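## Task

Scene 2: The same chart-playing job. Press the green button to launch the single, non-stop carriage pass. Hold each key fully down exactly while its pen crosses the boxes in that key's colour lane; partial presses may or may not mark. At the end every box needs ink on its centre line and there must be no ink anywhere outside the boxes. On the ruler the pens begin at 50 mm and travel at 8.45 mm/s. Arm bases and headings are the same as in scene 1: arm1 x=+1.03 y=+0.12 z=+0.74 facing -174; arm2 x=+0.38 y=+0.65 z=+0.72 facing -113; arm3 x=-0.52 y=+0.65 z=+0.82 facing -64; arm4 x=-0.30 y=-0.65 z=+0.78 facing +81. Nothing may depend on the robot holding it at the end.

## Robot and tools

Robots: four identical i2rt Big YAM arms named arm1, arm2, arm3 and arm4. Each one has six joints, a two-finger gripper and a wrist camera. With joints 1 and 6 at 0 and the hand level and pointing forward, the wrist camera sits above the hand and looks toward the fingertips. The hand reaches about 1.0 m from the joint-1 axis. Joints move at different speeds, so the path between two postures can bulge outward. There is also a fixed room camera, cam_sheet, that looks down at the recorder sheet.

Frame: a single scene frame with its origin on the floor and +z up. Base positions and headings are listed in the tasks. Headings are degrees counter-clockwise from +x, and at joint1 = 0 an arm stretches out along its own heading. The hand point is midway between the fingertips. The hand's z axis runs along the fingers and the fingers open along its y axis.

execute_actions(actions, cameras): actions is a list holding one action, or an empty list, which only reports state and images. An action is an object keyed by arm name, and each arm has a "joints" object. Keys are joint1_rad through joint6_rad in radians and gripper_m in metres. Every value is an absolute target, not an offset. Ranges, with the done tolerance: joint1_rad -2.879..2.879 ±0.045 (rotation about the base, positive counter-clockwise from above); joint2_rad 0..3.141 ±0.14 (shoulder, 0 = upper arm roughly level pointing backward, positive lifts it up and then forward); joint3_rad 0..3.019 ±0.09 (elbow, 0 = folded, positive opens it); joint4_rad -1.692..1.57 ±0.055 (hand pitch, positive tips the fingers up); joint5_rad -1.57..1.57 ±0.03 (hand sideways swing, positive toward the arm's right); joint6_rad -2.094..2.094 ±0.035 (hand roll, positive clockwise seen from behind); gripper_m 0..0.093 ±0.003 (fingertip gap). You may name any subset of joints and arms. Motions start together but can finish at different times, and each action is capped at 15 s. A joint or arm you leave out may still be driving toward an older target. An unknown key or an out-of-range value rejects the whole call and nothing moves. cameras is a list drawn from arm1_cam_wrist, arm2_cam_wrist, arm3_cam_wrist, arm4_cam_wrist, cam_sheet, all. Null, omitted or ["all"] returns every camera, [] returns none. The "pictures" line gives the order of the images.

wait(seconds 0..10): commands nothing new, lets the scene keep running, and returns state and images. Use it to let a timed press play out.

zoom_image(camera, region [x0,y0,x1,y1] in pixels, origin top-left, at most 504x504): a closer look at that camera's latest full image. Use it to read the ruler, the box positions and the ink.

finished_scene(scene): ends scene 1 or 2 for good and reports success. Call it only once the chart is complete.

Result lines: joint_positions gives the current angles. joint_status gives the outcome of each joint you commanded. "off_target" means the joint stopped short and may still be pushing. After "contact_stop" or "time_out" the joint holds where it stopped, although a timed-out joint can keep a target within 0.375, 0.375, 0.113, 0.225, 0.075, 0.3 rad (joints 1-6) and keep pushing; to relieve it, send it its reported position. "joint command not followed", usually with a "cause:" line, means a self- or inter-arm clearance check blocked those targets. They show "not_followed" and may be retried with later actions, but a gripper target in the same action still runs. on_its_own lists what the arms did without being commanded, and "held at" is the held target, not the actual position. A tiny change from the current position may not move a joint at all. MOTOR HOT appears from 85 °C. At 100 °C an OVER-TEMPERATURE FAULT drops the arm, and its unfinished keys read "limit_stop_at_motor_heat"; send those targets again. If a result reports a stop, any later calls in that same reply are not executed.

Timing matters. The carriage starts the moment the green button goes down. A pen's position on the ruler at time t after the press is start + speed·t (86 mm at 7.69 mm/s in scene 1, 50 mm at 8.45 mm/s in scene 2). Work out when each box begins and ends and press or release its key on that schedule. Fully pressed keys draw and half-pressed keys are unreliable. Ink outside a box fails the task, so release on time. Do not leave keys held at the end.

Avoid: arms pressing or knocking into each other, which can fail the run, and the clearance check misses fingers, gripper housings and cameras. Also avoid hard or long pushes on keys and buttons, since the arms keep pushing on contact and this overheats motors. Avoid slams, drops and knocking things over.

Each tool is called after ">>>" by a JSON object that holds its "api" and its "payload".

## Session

>>> {"api": "execute_actions", "payload": {"actions": []}}

Scene clock: 0.00 s.
Motor temperatures (°C, as the motors report them): arm1=[24 26 24 22 23 22] | arm2=[25 26 27 23 23 25] | arm3=[24 25 23 23 22 23] | arm4=[24 22 25 25 25 26]
arm1.joint_positions: joint1_rad=+0.863 joint2_rad=+0.265 joint3_rad=+1.444 joint4_rad=-1.449 joint5_rad=-0.265 joint6_rad=-0.510 gripper_m=+0.094
arm1.joint_status: not commanded
arm1.hand: x=+1.0379 y=+0.0524 z=+1.3202 quat_wxyz=(-0.237, -0.530, -0.589, +0.562) (m; scene frame)
arm2.joint_positions: joint1_rad=-0.773 joint2_rad=+0.349 joint3_rad=+1.332 joint4_rad=-1.518 joint5_rad=+0.281 joint6_rad=-0.197 gripper_m=+0.095
arm2.joint_status: not commanded
arm2.hand: x=+0.2661 y=+0.6544 z=+1.2443 quat_wxyz=(+0.075, -0.842, -0.182, +0.502) (m; scene frame)
arm3.joint_positions: joint1_rad=-0.293 joint2_rad=+0.292 joint3_rad=+1.591 joint4_rad=-1.596 joint5_rad=-0.155 joint6_rad=-0.362 gripper_m=+0.095
arm3.joint_status: not commanded
arm3.hand: x=-0.4892 y=+0.6437 z=+1.4220 quat_wxyz=(-0.421, -0.361, -0.715, +0.425) (m; scene frame)
arm4.joint_positions: joint1_rad=-0.546 joint2_rad=+0.257 joint3_rad=+1.695 joint4_rad=-1.572 joint5_rad=+0.226 joint6_rad=-0.774 gripper_m=+0.094
arm4.joint_status: not commanded
arm4.hand: x=-0.2935 y=-0.7033 z=+1.4206 quat_wxyz=(-0.657, +0.499, -0.562, +0.052) (m; scene frame)
pictures: arm1_cam_wrist, arm2_cam_wrist, arm3_cam_wrist, arm4_cam_wrist, cam_sheet
camera_calibration (this result's frames):
arm1_cam_wrist: T_world_to_cam=[[-0.896422, 0.171084, 0.408848, 0.388163], [-0.0959248, 0.82573, -0.555849, 0.79054], [-0.432695, -0.537495, -0.723792, 1.56017], [0, 0, 0, 1]] pos_world=[1.09887, 0.1194, 1.40996]
arm2_cam_wrist: T_world_to_cam=[[-0.253082, 0.910869, 0.325986, -0.932681], [0.851147, 0.369815, -0.372541, 0.00328547], [-0.45989, 0.183179, -0.868876, 1.20522], [0, 0, 0, 1]] pos_world=[0.31543, 0.627564, 1.35246]
arm3_cam_wrist: T_world_to_cam=[[-0.877269, -0.382387, 0.290135, -0.593432], [-0.47973, 0.67828, -0.556593, 0.12647], [0.0160408, -0.627468, -0.778477, 1.6392], [0, 0, 0, 1]] pos_world=[-0.486222, 0.715844, 1.51865]
arm4_cam_wrist: T_world_to_cam=[[0.50626, -0.502003, 0.701209, -1.20063], [-0.182536, -0.857063, -0.481793, 0.0342263], [0.842841, 0.115917, -0.52553, 1.19669], [0, 0, 0, 1]] pos_world=[-0.394542, -0.712103, 1.48728]
Images, in order (width x height): arm1_cam_wrist 504x504, arm2_cam_wrist 504x504, arm3_cam_wrist 504x504, arm4_cam_wrist 504x504, cam_sheet 672x504.

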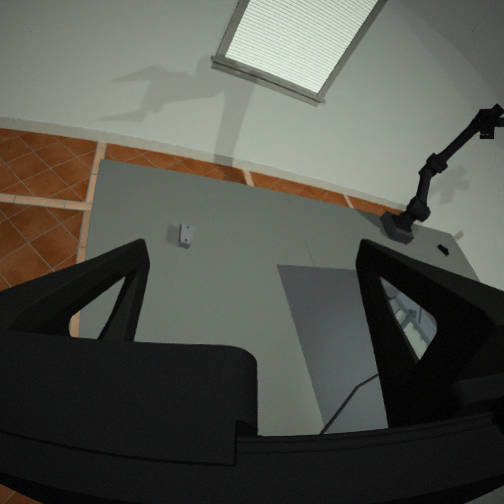

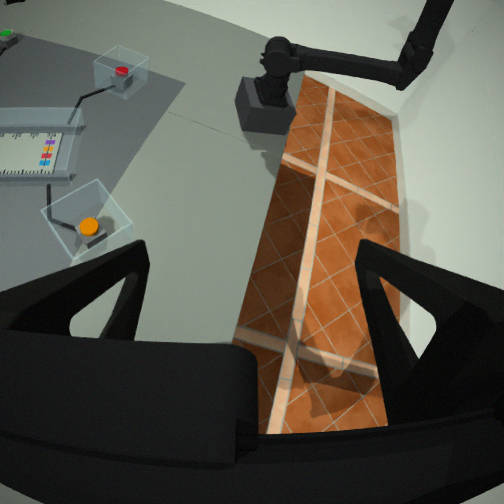

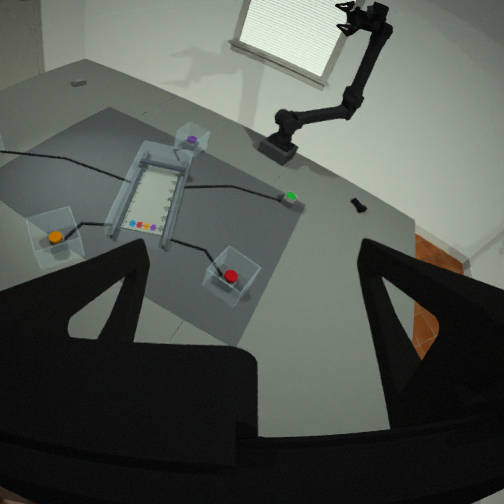

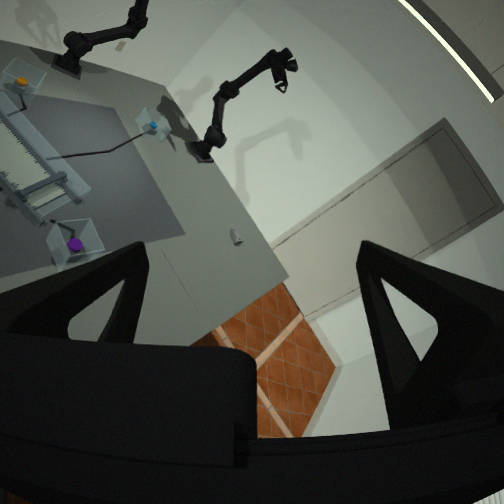

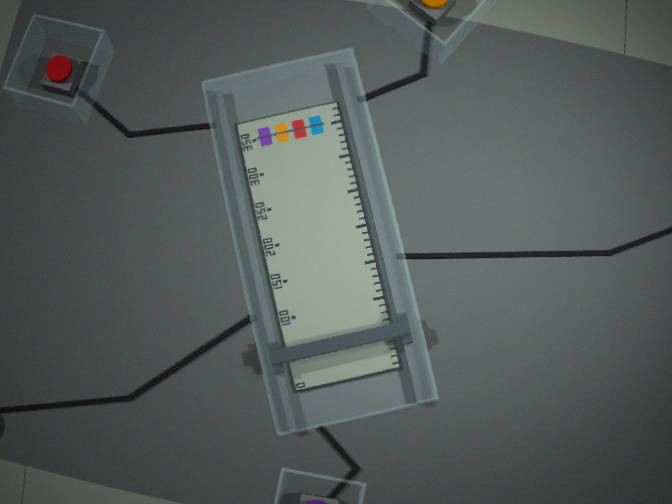

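>>> {"api": "zoom_image", "payload": {"camera": "cam_sheet", "region": [230, 90, 360, 200]}}

Region (230, 90, 360, 200) of cam_sheet's 672x504 image, scaled by 3.877, with more detail than that image has; it fills the top 426 rows of this view, and the rest is white.

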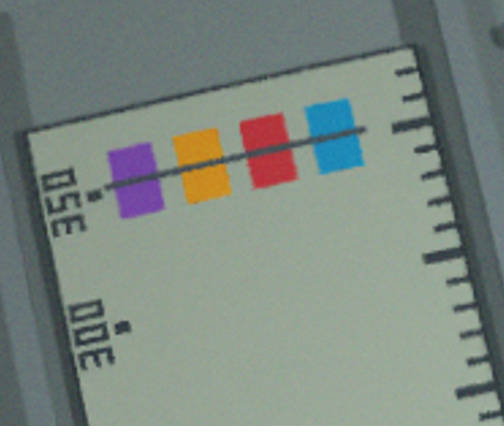

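>>> {"api": "execute_actions", "payload": {"actions": [{"arm1":{"joints":{"joint1_rad":-0.217,"joint2_rad":1.5,"joint3_rad":1.15,"joint4_rad":-1.205,"joint5_rad":0,"joint6_rad":0,"gripper_m":0}},"arm2":{"joints":{"joint1_rad":-0.439,"joint2_rad":1.448,"joint3_rad":1.11,"joint4_rad":-1.23,"joint5_rad":0,"joint6_rad":0,"gripper_m":0}},"arm3":{"joints":{"joint1_rad":-0.288,"joint2_rad":1.69,"joint3_rad":1.125,"joint4_rad":-1.0,"joint5_rad":0,"joint6_rad":0,"gripper_m":0}},"arm4":{"joints":{"joint1_rad":-0.68,"joint2_rad":1.61,"joint3_rad":1.155,"joint4_rad":-1.095,"joint5_rad":0,"joint6_rad":0,"gripper_m":0}}}]}}

Scene clock: 23.57 s.
Motor temperatures (°C, as the motors report them): arm1=[24 26 25 22 23 22] | arm2=[25 26 29 23 23 25] | arm3=[24 26 24 23 22 23] | arm4=[24 23 25 26 25 26]
arm1.joint_positions: joint1_rad=-0.224 joint2_rad=+1.498 joint3_rad=+1.147 joint4_rad=-1.214 joint5_rad=-0.001 joint6_rad=-0.008 gripper_m=+0.000
arm1.joint_status: all done
arm1.hand: x=+0.6111 y=+0.1717 z=+0.8721 quat_wxyz=(+0.000, -0.998, +0.057, +0.004) (m; scene frame)
arm2.joint_positions: joint1_rad=-0.443 joint2_rad=+1.438 joint3_rad=+1.116 joint4_rad=-1.243 joint5_rad=+0.003 joint6_rad=-0.008 gripper_m=+0.001
arm2.joint_status: all done
arm2.hand: x=+0.0771 y=+0.3859 z=+0.8742 quat_wxyz=(+0.001, -0.935, -0.355, +0.006) (m; scene frame)
arm3.joint_positions: joint1_rad=-0.293 joint2_rad=+1.691 joint3_rad=+1.125 joint4_rad=-1.011 joint5_rad=-0.003 joint6_rad=-0.012 gripper_m=+0.001
arm3.joint_status: all done
arm3.hand: x=-0.4500 y=+0.2002 z=+0.8711 quat_wxyz=(+0.001, -0.646, -0.763, +0.001) (m; scene frame)
arm4.joint_positions: joint1_rad=-0.682 joint2_rad=+1.617 joint3_rad=+1.131 joint4_rad=-1.102 joint5_rad=+0.002 joint6_rad=-0.008 gripper_m=+0.001
arm4.joint_status: all done
arm4.hand: x=+0.0261 y=-0.3535 z=+0.8627 quat_wxyz=(+0.008, +0.365, -0.931, +0.004) (m; scene frame)
pictures: arm1_cam_wrist, arm2_cam_wrist, arm3_cam_wrist, arm4_cam_wrist, cam_sheet
camera_calibration (this result's frames):
arm1_cam_wrist: T_world_to_cam=[[0.108722, 0.993819, -0.022417, -0.211013], [0.814274, -0.0760995, 0.575471, -0.985971], [0.570208, -0.0808199, -0.817515, 0.505756], [0, 0, 0, 1]] pos_world=[0.537406, 0.175552, 0.97613]
arm2_cam_wrist: T_world_to_cam=[[-0.685469, 0.728087, -0.00471133, -0.222297], [0.594042, 0.562988, 0.574594, -0.757141], [0.421007, 0.391068, -0.818425, 0.653701], [0, 0, 0, 1]] pos_world=[0.0221833, 0.332471, 0.969006]
arm3_cam_wrist: T_world_to_cam=[[-0.988175, -0.153267, -0.00430361, -0.408008], [-0.12487, 0.788167, 0.602661, -0.732723], [-0.0889762, 0.596072, -0.797986, 0.656208], [0, 0, 0, 1]] pos_world=[-0.436292, 0.123827, 0.963472]
arm4_cam_wrist: T_world_to_cam=[[0.667373, -0.744696, -0.00644002, -0.275133], [-0.588039, -0.532248, 0.609034, -0.692022], [-0.456973, -0.402665, -0.793118, 0.675025], [0, 0, 0, 1]] pos_world=[0.0851486, -0.301408, 0.955067]
Images, in order (width x height): arm1_cam_wrist 504x504, arm2_cam_wrist 504x504, arm3_cam_wrist 504x504, arm4_cam_wrist 504x504, cam_sheet 672x504.

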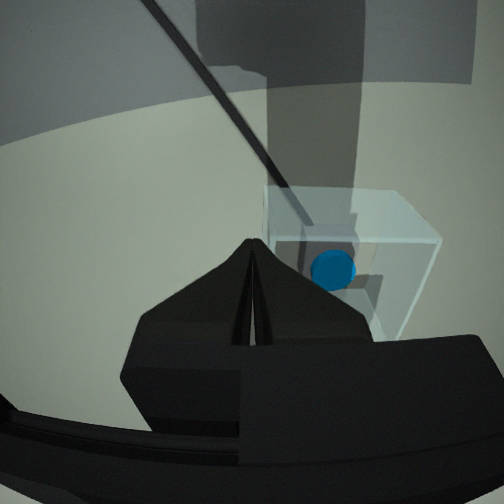

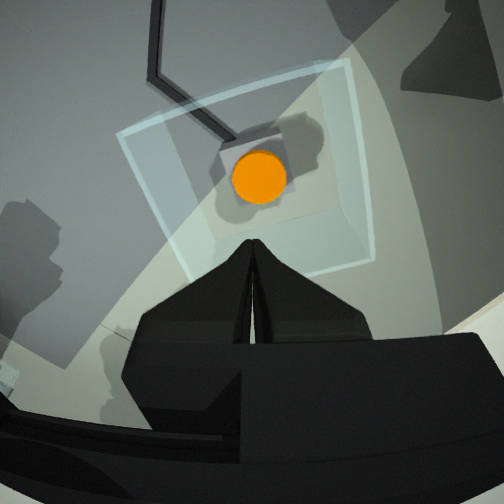

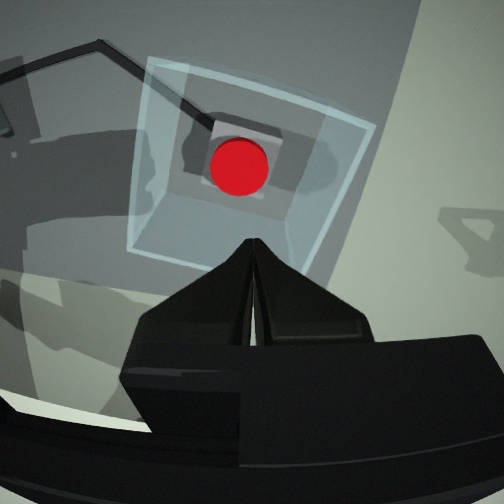

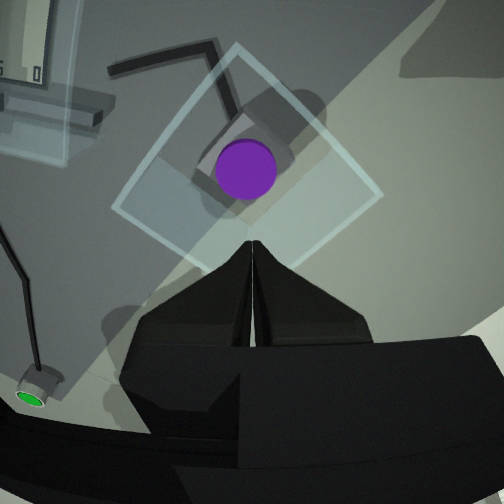

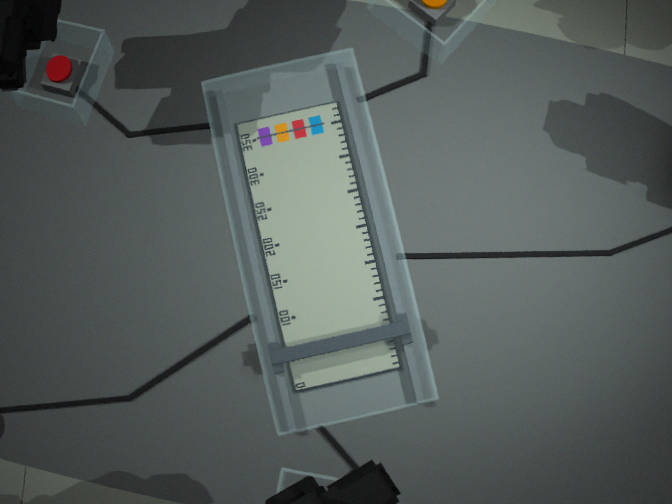

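>>> {"api": "execute_actions", "payload": {"actions": [{"arm1":{"joints":{"joint1_rad":-0.436,"joint2_rad":1.294,"joint3_rad":0.915,"joint4_rad":-1.19}},"arm2":{"joints":{"joint1_rad":-0.463,"joint2_rad":1.535,"joint3_rad":0.99,"joint4_rad":-1.022}},"arm3":{"joints":{"joint1_rad":-0.268,"joint2_rad":1.828,"joint3_rad":1.072,"joint4_rad":-0.805}},"arm4":{"joints":{"joint1_rad":-0.665,"joint2_rad":1.715,"joint3_rad":1.08,"joint4_rad":-0.915}}}], "cameras": ["arm1_cam_wrist","arm2_cam_wrist","arm3_cam_wrist","arm4_cam_wrist"]}}

Scene clock: 39.17 s.
Motor temperatures (°C, as the motors report them): arm1=[24 26 27 22 23 22] | arm2=[25 26 29 23 23 25] | arm3=[24 26 25 23 22 23] | arm4=[24 23 27 25 25 26]
arm1.joint_positions: joint1_rad=-0.444 joint2_rad=+1.289 joint3_rad=+0.917 joint4_rad=-1.197 joint5_rad=+0.000 joint6_rad=-0.006 gripper_m=+0.000
arm1.joint_status: all done
arm1.hand: x=+0.7117 y=+0.2340 z=+0.8647 quat_wxyz=(+0.000, -0.986, +0.167, +0.002) (m; scene frame)
arm2.joint_positions: joint1_rad=-0.456 joint2_rad=+1.534 joint3_rad=+0.989 joint4_rad=-1.037 joint5_rad=+0.003 joint6_rad=-0.008 gripper_m=+0.001
arm2.joint_status: all done
arm2.hand: x=+0.0755 y=+0.3920 z=+0.7936 quat_wxyz=(+0.004, -0.937, -0.349, -0.002) (m; scene frame)
arm3.joint_positions: joint1_rad=-0.274 joint2_rad=+1.838 joint3_rad=+1.070 joint4_rad=-0.816 joint5_rad=-0.003 joint6_rad=-0.012 gripper_m=+0.001
arm3.joint_status: all done
arm3.hand: x=-0.4413 y=+0.1980 z=+0.7902 quat_wxyz=(+0.004, -0.639, -0.769, -0.002) (m; scene frame)
arm4.joint_positions: joint1_rad=-0.669 joint2_rad=+1.730 joint3_rad=+1.067 joint4_rad=-0.925 joint5_rad=+0.002 joint6_rad=-0.007 gripper_m=+0.001
arm4.joint_status: all done
arm4.hand: x=+0.0260 y=-0.3459 z=+0.7942 quat_wxyz=(+0.008, +0.371, -0.929, +0.004) (m; scene frame)
pictures: arm1_cam_wrist, arm2_cam_wrist, arm3_cam_wrist, arm4_cam_wrist
camera_calibration (this result's frames):
arm1_cam_wrist: T_world_to_cam=[[0.325344, 0.945351, -0.0215023, -0.427705], [0.775209, -0.25363, 0.578552, -0.992229], [0.541481, -0.204897, -0.815362, 0.494979], [0, 0, 0, 1]] pos_world=[0.640314, 0.254092, 0.968446]
arm2_cam_wrist: T_world_to_cam=[[-0.67529, 0.737532, -0.00542977, -0.2321], [0.593971, 0.548179, 0.588811, -0.718821], [0.437244, 0.394393, -0.808252, 0.575392], [0, 0, 0, 1]] pos_world=[0.0186376, 0.338293, 0.887051]
arm3_cam_wrist: T_world_to_cam=[[-0.985151, -0.171647, -0.00381122, -0.395537], [-0.138533, 0.781593, 0.608211, -0.690231], [-0.101418, 0.599708, -0.793766, 0.584216], [0, 0, 0, 1]] pos_world=[-0.426034, 0.121229, 0.88203]
arm4_cam_wrist: T_world_to_cam=[[0.676412, -0.736492, -0.0068377, -0.266922], [-0.581851, -0.540032, 0.608125, -0.648453], [-0.451571, -0.407364, -0.793812, 0.622473], [0, 0, 0, 1]] pos_world=[0.0843374, -0.293197, 0.886642]
Images, in order (width x height): arm1_cam_wrist 504x504, arm2_cam_wrist 504x504, arm3_cam_wrist 504x504, arm4_cam_wrist 504x504.

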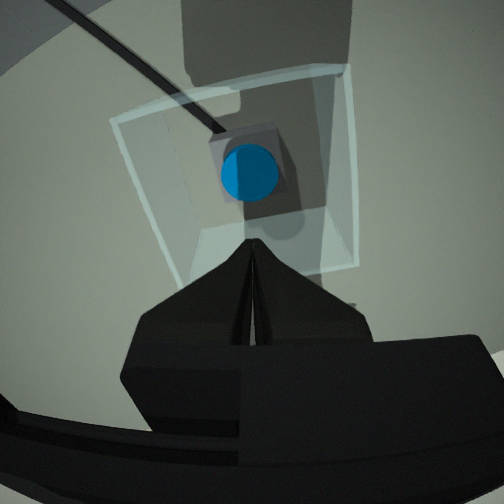

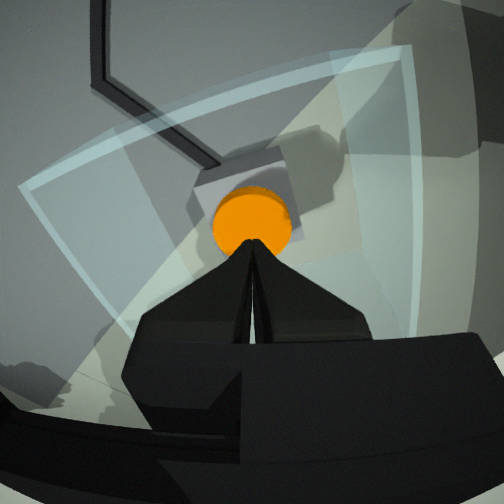

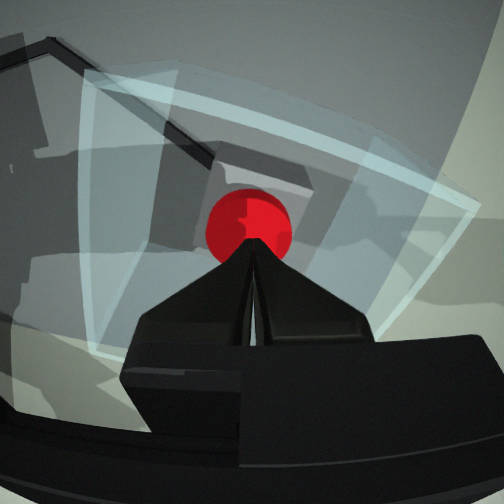

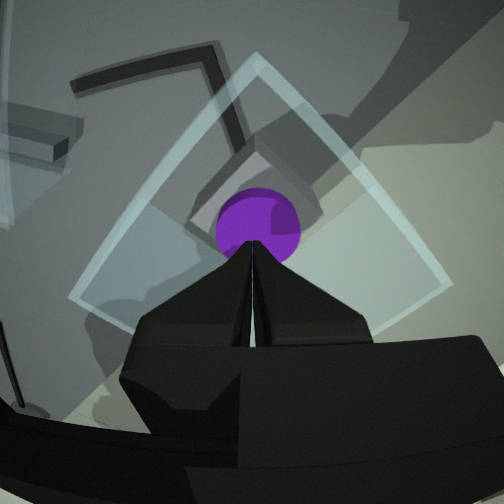

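>>> {"api": "execute_actions", "payload": {"actions": [{"arm1":{"joints":{"joint2_rad":1.391,"joint3_rad":0.805,"joint4_rad":-0.968}},"arm2":{"joints":{"joint2_rad":1.615,"joint3_rad":0.936,"joint4_rad":-0.895}},"arm3":{"joints":{"joint2_rad":1.927,"joint3_rad":1.051,"joint4_rad":-0.695}},"arm4":{"joints":{"joint2_rad":1.805,"joint3_rad":1.035,"joint4_rad":-0.8}}}], "cameras": ["arm1_cam_wrist","arm2_cam_wrist","arm3_cam_wrist","arm4_cam_wrist"]}}

>>> {"api": "execute_actions", "payload": {"actions": [{"arm1":{"joints":{"joint2_rad":1.491,"joint3_rad":0.741,"joint4_rad":-0.825}},"arm2":{"joints":{"joint2_rad":1.52,"joint3_rad":1.035,"joint4_rad":-1.045}},"arm3":{"joints":{"joint2_rad":1.82,"joint3_rad":1.1,"joint4_rad":-0.825}},"arm4":{"joints":{"joint2_rad":1.58,"joint3_rad":1.15,"joint4_rad":-1.11}}}], "cameras": ["arm1_cam_wrist"]}}

>>> {"api": "execute_actions", "payload": {"actions": [{"arm1":{"joints":{"joint2_rad":1.39,"joint3_rad":0.838,"joint4_rad":-0.99}},"arm4":{"joints":{"joint1_rad":0.68,"joint2_rad":1.45,"joint3_rad":1.0,"joint4_rad":-1.11}}}], "cameras": ["arm1_cam_wrist","arm2_cam_wrist","arm3_cam_wrist","arm4_cam_wrist"]}}

Scene clock: 46.30 s.
Motor temperatures (°C, as the motors report them): arm1=[24 26 27 22 23 22] | arm2=[25 26 29 23 23 25] | arm3=[24 26 25 23 22 23] | arm4=[24 23 27 25 25 26]
arm1.joint_positions: joint1_rad=-0.444 joint2_rad=+1.397 joint3_rad=+0.793 joint4_rad=-0.982 joint5_rad=+0.000 joint6_rad=-0.006 gripper_m=+0.000
arm1.joint_status: all done
arm1.hand: x=+0.7155 y=+0.2327 z=+0.7887 quat_wxyz=(-0.001, -0.986, +0.167, -0.007) (m; scene frame)
arm2.joint_positions: joint1_rad=-0.456 joint2_rad=+1.576 joint3_rad=+0.950 joint4_rad=-0.925 joint5_rad=+0.003 joint6_rad=-0.008 gripper_m=+0.001
arm2.joint_status: all done
arm2.hand: x=+0.0702 y=+0.3876 z=+0.7655 quat_wxyz=(-0.001, -0.937, -0.349, +0.013) (m; scene frame)
arm3.joint_positions: joint1_rad=-0.274 joint2_rad=+1.870 joint3_rad=+1.061 joint4_rad=-0.718 joint5_rad=-0.003 joint6_rad=-0.012 gripper_m=+0.001
arm3.joint_status: all done
arm3.hand: x=-0.4390 y=+0.1839 z=+0.7740 quat_wxyz=(-0.018, -0.639, -0.769, +0.017) (m; scene frame)
arm4.joint_positions: joint1_rad=-0.669 joint2_rad=+1.758 joint3_rad=+1.043 joint4_rad=-0.824 joint5_rad=+0.002 joint6_rad=-0.007 gripper_m=+0.001
arm4.joint_status: all done
arm4.hand: x=+0.0330 y=-0.3393 z=+0.7752 quat_wxyz=(-0.015, +0.371, -0.929, -0.005) (m; scene frame)
pictures: arm1_cam_wrist, arm2_cam_wrist, arm3_cam_wrist, arm4_cam_wrist
camera_calibration (this result's frames):
arm1_cam_wrist: T_world_to_cam=[[0.325689, 0.945228, -0.0216889, -0.429381], [0.765955, -0.250331, 0.592155, -0.956398], [0.554293, -0.209471, -0.805532, 0.414855], [0, 0, 0, 1]] pos_world=[0.642451, 0.253348, 0.891202]
arm2_cam_wrist: T_world_to_cam=[[-0.675497, 0.737351, -0.00423602, -0.233438], [0.608124, 0.560341, 0.56232, -0.682094], [0.417001, 0.377269, -0.826909, 0.579073], [0, 0, 0, 1]] pos_world=[0.0156374, 0.335864, 0.861406]
arm3_cam_wrist: T_world_to_cam=[[-0.985063, -0.17216, -0.00342171, -0.395923], [-0.144315, 0.814574, 0.561821, -0.641714], [-0.0939358, 0.553923, -0.827252, 0.617616], [0, 0, 0, 1]] pos_world=[-0.424602, 0.11245, 0.870097]
arm4_cam_wrist: T_world_to_cam=[[0.676658, -0.736261, -0.00729565, -0.266531], [-0.602833, -0.559666, 0.568653, -0.604678], [-0.42276, -0.380386, -0.822545, 0.643739], [0, 0, 0, 1]] pos_world=[0.087978, -0.289785, 0.871411]
Images, in order (width x height): arm1_cam_wrist 504x504, arm2_cam_wrist 504x504, arm3_cam_wrist 504x504, arm4_cam_wrist 504x504.

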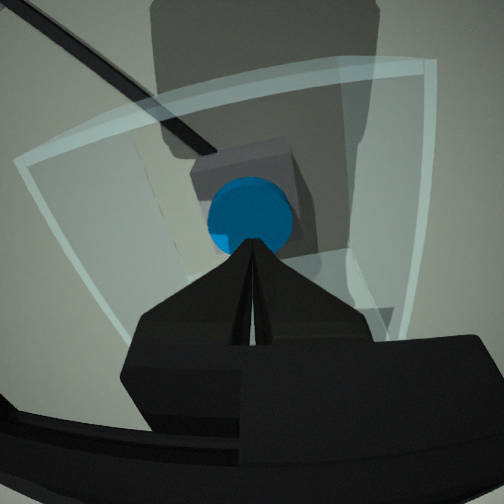

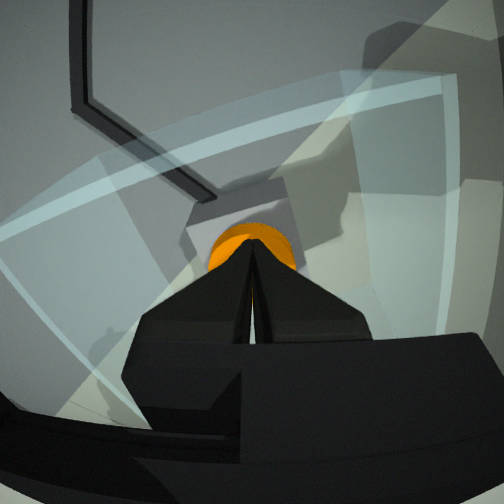

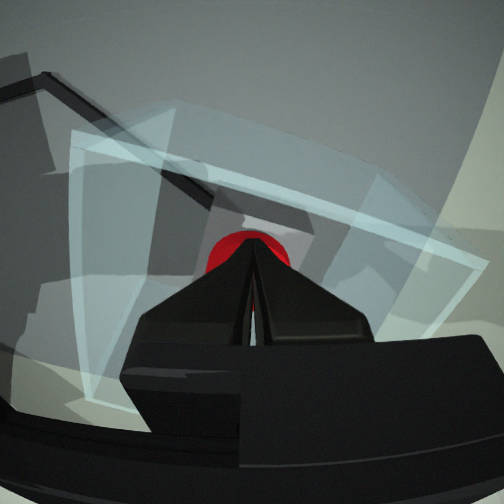

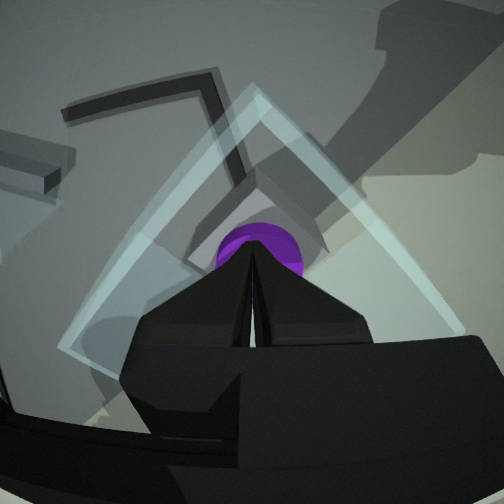

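Scene clock: 47.50 s.
Motor temperatures (°C, as the motors report them): arm1=[24 26 27 22 23 22] | arm2=[25 26 30 23 23 25] | arm3=[24 26 25 23 22 23] | arm4=[24 23 27 25 25 26]
arm1.joint_positions: joint1_rad=-0.444 joint2_rad=+1.435 joint3_rad=+0.765 joint4_rad=-0.861 joint5_rad=+0.001 joint6_rad=-0.006 gripper_m=+0.000
arm1.joint_status: all done
arm1.hand: x=+0.7033 y=+0.2371 z=+0.7682 quat_wxyz=(+0.004, -0.986, +0.167, +0.020) (m; scene frame)
arm2.joint_positions: joint1_rad=-0.456 joint2_rad=+1.528 joint3_rad=+0.993 joint4_rad=-1.030 joint5_rad=+0.003 joint6_rad=-0.008 gripper_m=+0.001
arm2.joint_status: all done
arm2.hand: x=+0.0724 y=+0.3893 z=+0.7974 quat_wxyz=(+0.001, -0.937, -0.349, +0.007) (m; scene frame)
arm3.joint_positions: joint1_rad=-0.274 joint2_rad=+1.833 joint3_rad=+1.072 joint4_rad=-0.815 joint5_rad=-0.003 joint6_rad=-0.012 gripper_m=+0.001
arm3.joint_status: all done
arm3.hand: x=-0.4410 y=+0.1960 z=+0.7929 quat_wxyz=(+0.001, -0.639, -0.769, +0.001) (m; scene frame)
arm4.joint_positions: joint1_rad=-0.669 joint2_rad=+1.572 joint3_rad=+1.122 joint4_rad=-1.102 joint5_rad=+0.002 joint6_rad=-0.007 gripper_m=+0.001
arm4.joint_status: all done
arm4.hand: x=+0.0208 y=-0.3508 z=+0.8783 quat_wxyz=(-0.008, +0.371, -0.929, -0.002) (m; scene frame)
pictures: arm1_cam_wrist
camera_calibration (this result's frames):
arm1_cam_wrist: T_world_to_cam=[[0.324604, 0.945624, -0.0206838, -0.430141], [0.794967, -0.260908, 0.547681, -0.917543], [0.512504, -0.194222, -0.836431, 0.455485], [0, 0, 0, 1]] pos_world=[0.635604, 0.255823, 0.874606]
Images, in order (width x height): arm1_cam_wrist 504x504.

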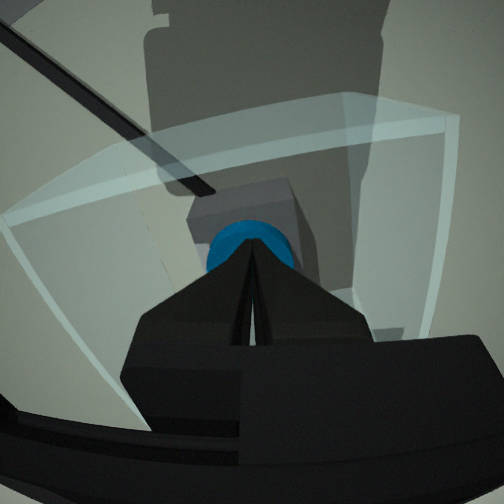

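Scene clock: 49.17 s.
Motor temperatures (°C, as the motors report them): arm1=[24 26 27 22 23 22] | arm2=[25 26 30 23 23 25] | arm3=[24 26 25 23 22 23] | arm4=[24 23 27 25 25 26]
arm1.joint_positions: joint1_rad=-0.444 joint2_rad=+1.395 joint3_rad=+0.798 joint4_rad=-0.977 joint5_rad=+0.001 joint6_rad=-0.006 gripper_m=+0.000
arm1.joint_status: all done
arm1.hand: x=+0.7125 y=+0.2339 z=+0.7906 quat_wxyz=(+0.000, -0.986, +0.167, -0.002) (m; scene frame)
arm2.joint_positions: joint1_rad=-0.456 joint2_rad=+1.528 joint3_rad=+0.993 joint4_rad=-1.030 joint5_rad=+0.003 joint6_rad=-0.008 gripper_m=+0.001
arm2.joint_status: not commanded
arm2.hand: x=+0.0724 y=+0.3893 z=+0.7974 quat_wxyz=(+0.001, -0.937, -0.349, +0.007) (m; scene frame)
arm3.joint_positions: joint1_rad=-0.274 joint2_rad=+1.833 joint3_rad=+1.072 joint4_rad=-0.815 joint5_rad=-0.003 joint6_rad=-0.012 gripper_m=+0.001
arm3.joint_status: not commanded
arm3.hand: x=-0.4410 y=+0.1960 z=+0.7929 quat_wxyz=(+0.001, -0.639, -0.769, +0.001) (m; scene frame)
arm4.joint_positions: joint1_rad=+0.684 joint2_rad=+1.455 joint3_rad=+0.996 joint4_rad=-1.106 joint5_rad=-0.001 joint6_rad=-0.006 gripper_m=+0.001
arm4.joint_status: all done
arm4.hand: x=-0.4982 y=-0.3148 z=+0.8813 quat_wxyz=(-0.001, +0.870, -0.492, -0.003) (m; scene frame)
pictures: arm1_cam_wrist, arm2_cam_wrist, arm3_cam_wrist, arm4_cam_wrist
camera_calibration (this result's frames):
arm1_cam_wrist: T_world_to_cam=[[0.325478, 0.945312, -0.0211938, -0.429702], [0.771585, -0.252573, 0.583836, -0.951808], [0.546554, -0.206379, -0.811595, 0.427905], [0, 0, 0, 1]] pos_world=[0.640386, 0.254112, 0.893878]
arm2_cam_wrist: T_world_to_cam=[[-0.675408, 0.737429, -0.00477079, -0.232694], [0.601878, 0.554972, 0.574238, -0.709312], [0.426107, 0.384973, -0.818675, 0.593719], [0, 0, 0, 1]] pos_world=[0.0167676, 0.336678, 0.892266]
arm3_cam_wrist: T_world_to_cam=[[-0.98514, -0.171718, -0.0034304, -0.39586], [-0.139133, 0.786175, 0.602138, -0.686673], [-0.100701, 0.593668, -0.798385, 0.59271], [0, 0, 0, 1]] pos_world=[-0.425831, 0.119996, 0.885324]
arm4_cam_wrist: T_world_to_cam=[[0.86566, 0.500521, -0.0105785, 0.598151], [0.409874, -0.696434, 0.589053, -0.52802], [0.287466, -0.514255, -0.808025, 0.814665], [0, 0, 0, 1]] pos_world=[-0.535563, -0.248173, 0.97563]
Images, in order (width x height): arm1_cam_wrist 504x504, arm2_cam_wrist 504x504, arm3_cam_wrist 504x504, arm4_cam_wrist 504x504.

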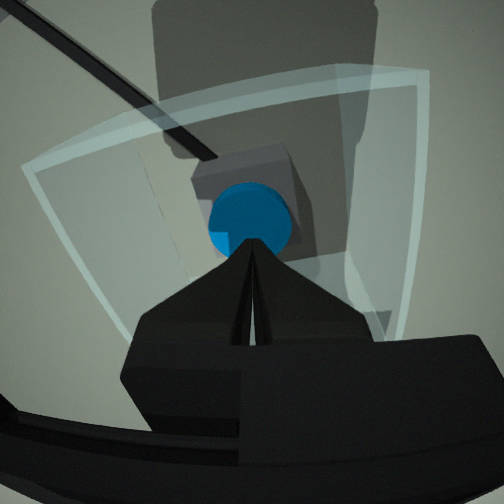

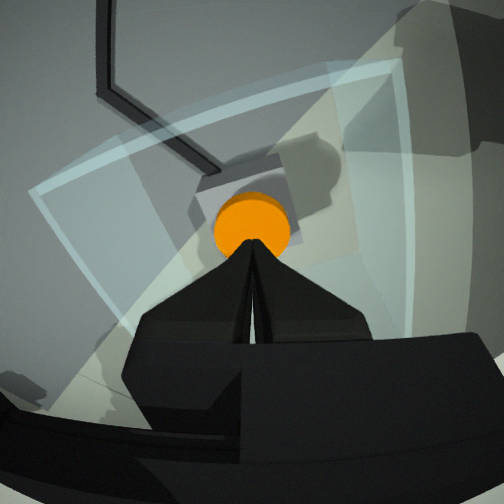

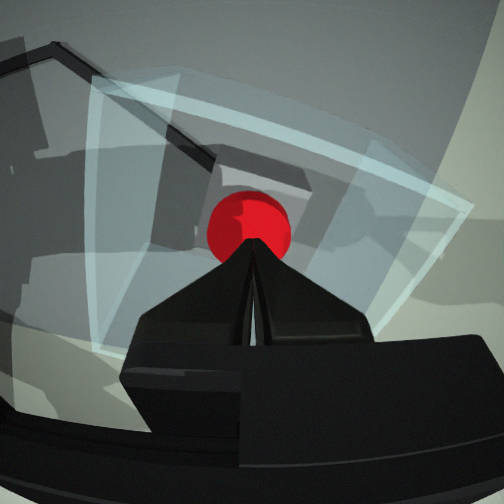

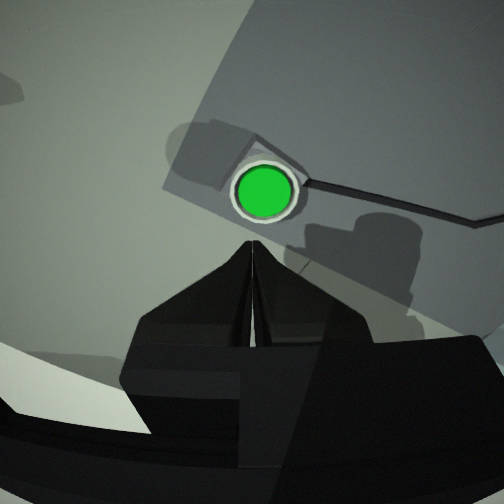

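>>> {"api": "execute_actions", "payload": {"actions": [{"arm4":{"joints":{"joint1_rad":0.652,"joint2_rad":1.535,"joint3_rad":0.872,"joint4_rad":-0.885}}}], "cameras": ["arm4_cam_wrist","cam_sheet"]}}

>>> {"api": "zoom_image", "payload": {"camera": "cam_sheet", "region": [290, 95, 360, 165]}}

Scene clock: 54.43 s.
Motor temperatures (°C, as the motors report them): arm1=[24 26 27 22 23 22] | arm2=[25 26 31 23 23 25] | arm3=[24 26 26 23 22 23] | arm4=[24 23 27 25 25 26]
arm1.joint_positions: joint1_rad=-0.444 joint2_rad=+1.395 joint3_rad=+0.798 joint4_rad=-0.977 joint5_rad=+0.001 joint6_rad=-0.006 gripper_m=+0.000
arm1.joint_status: not commanded
arm1.hand: x=+0.7125 y=+0.2339 z=+0.7906 quat_wxyz=(+0.000, -0.986, +0.167, -0.002) (m; scene frame)
arm2.joint_positions: joint1_rad=-0.456 joint2_rad=+1.528 joint3_rad=+0.993 joint4_rad=-1.030 joint5_rad=+0.003 joint6_rad=-0.008 gripper_m=+0.001
arm2.joint_status: not commanded
arm2.hand: x=+0.0724 y=+0.3893 z=+0.7974 quat_wxyz=(+0.001, -0.937, -0.349, +0.007) (m; scene frame)
arm3.joint_positions: joint1_rad=-0.274 joint2_rad=+1.833 joint3_rad=+1.072 joint4_rad=-0.815 joint5_rad=-0.003 joint6_rad=-0.012 gripper_m=+0.001
arm3.joint_status: not commanded
arm3.hand: x=-0.4410 y=+0.1960 z=+0.7929 quat_wxyz=(+0.001, -0.639, -0.769, +0.001) (m; scene frame)
arm4.joint_positions: joint1_rad=+0.654 joint2_rad=+1.547 joint3_rad=+0.853 joint4_rad=-0.895 joint5_rad=-0.001 joint6_rad=-0.006 gripper_m=+0.001
arm4.joint_status: all done
arm4.hand: x=-0.4786 y=-0.3259 z=+0.8023 quat_wxyz=(+0.005, +0.863, -0.506, +0.007) (m; scene frame)
pictures: arm4_cam_wrist, cam_sheet
camera_calibration (this result's frames):
arm4_cam_wrist: T_world_to_cam=[[0.880639, 0.473675, -0.0103115, 0.584098], [0.381483, -0.695996, 0.608326, -0.526123], [0.280972, -0.539649, -0.79362, 0.716543], [0, 0, 0, 1]] pos_world=[-0.515001, -0.256171, 0.89474]
Images, in order (width x height): arm4_cam_wrist 504x504, cam_sheet 672x504.

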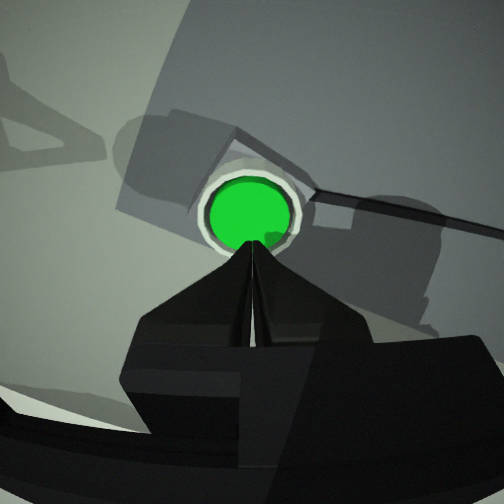

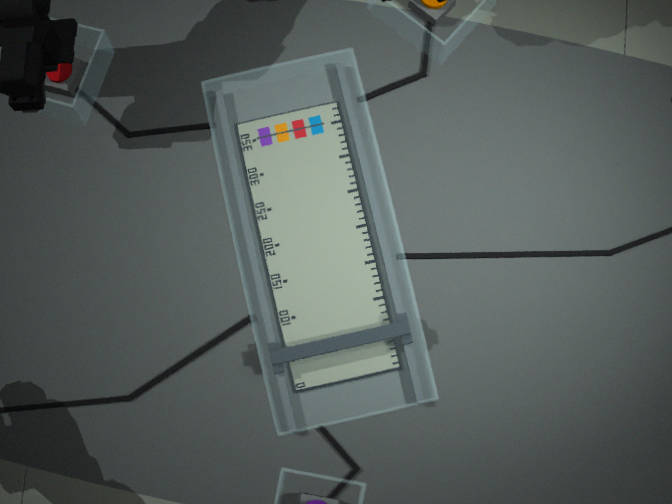

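Region (290, 95, 360, 165) of cam_sheet's 672x504 image, scaled by 7.200, with more detail than that image has.

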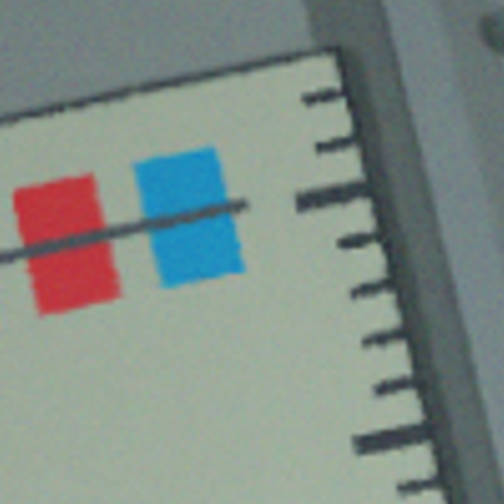

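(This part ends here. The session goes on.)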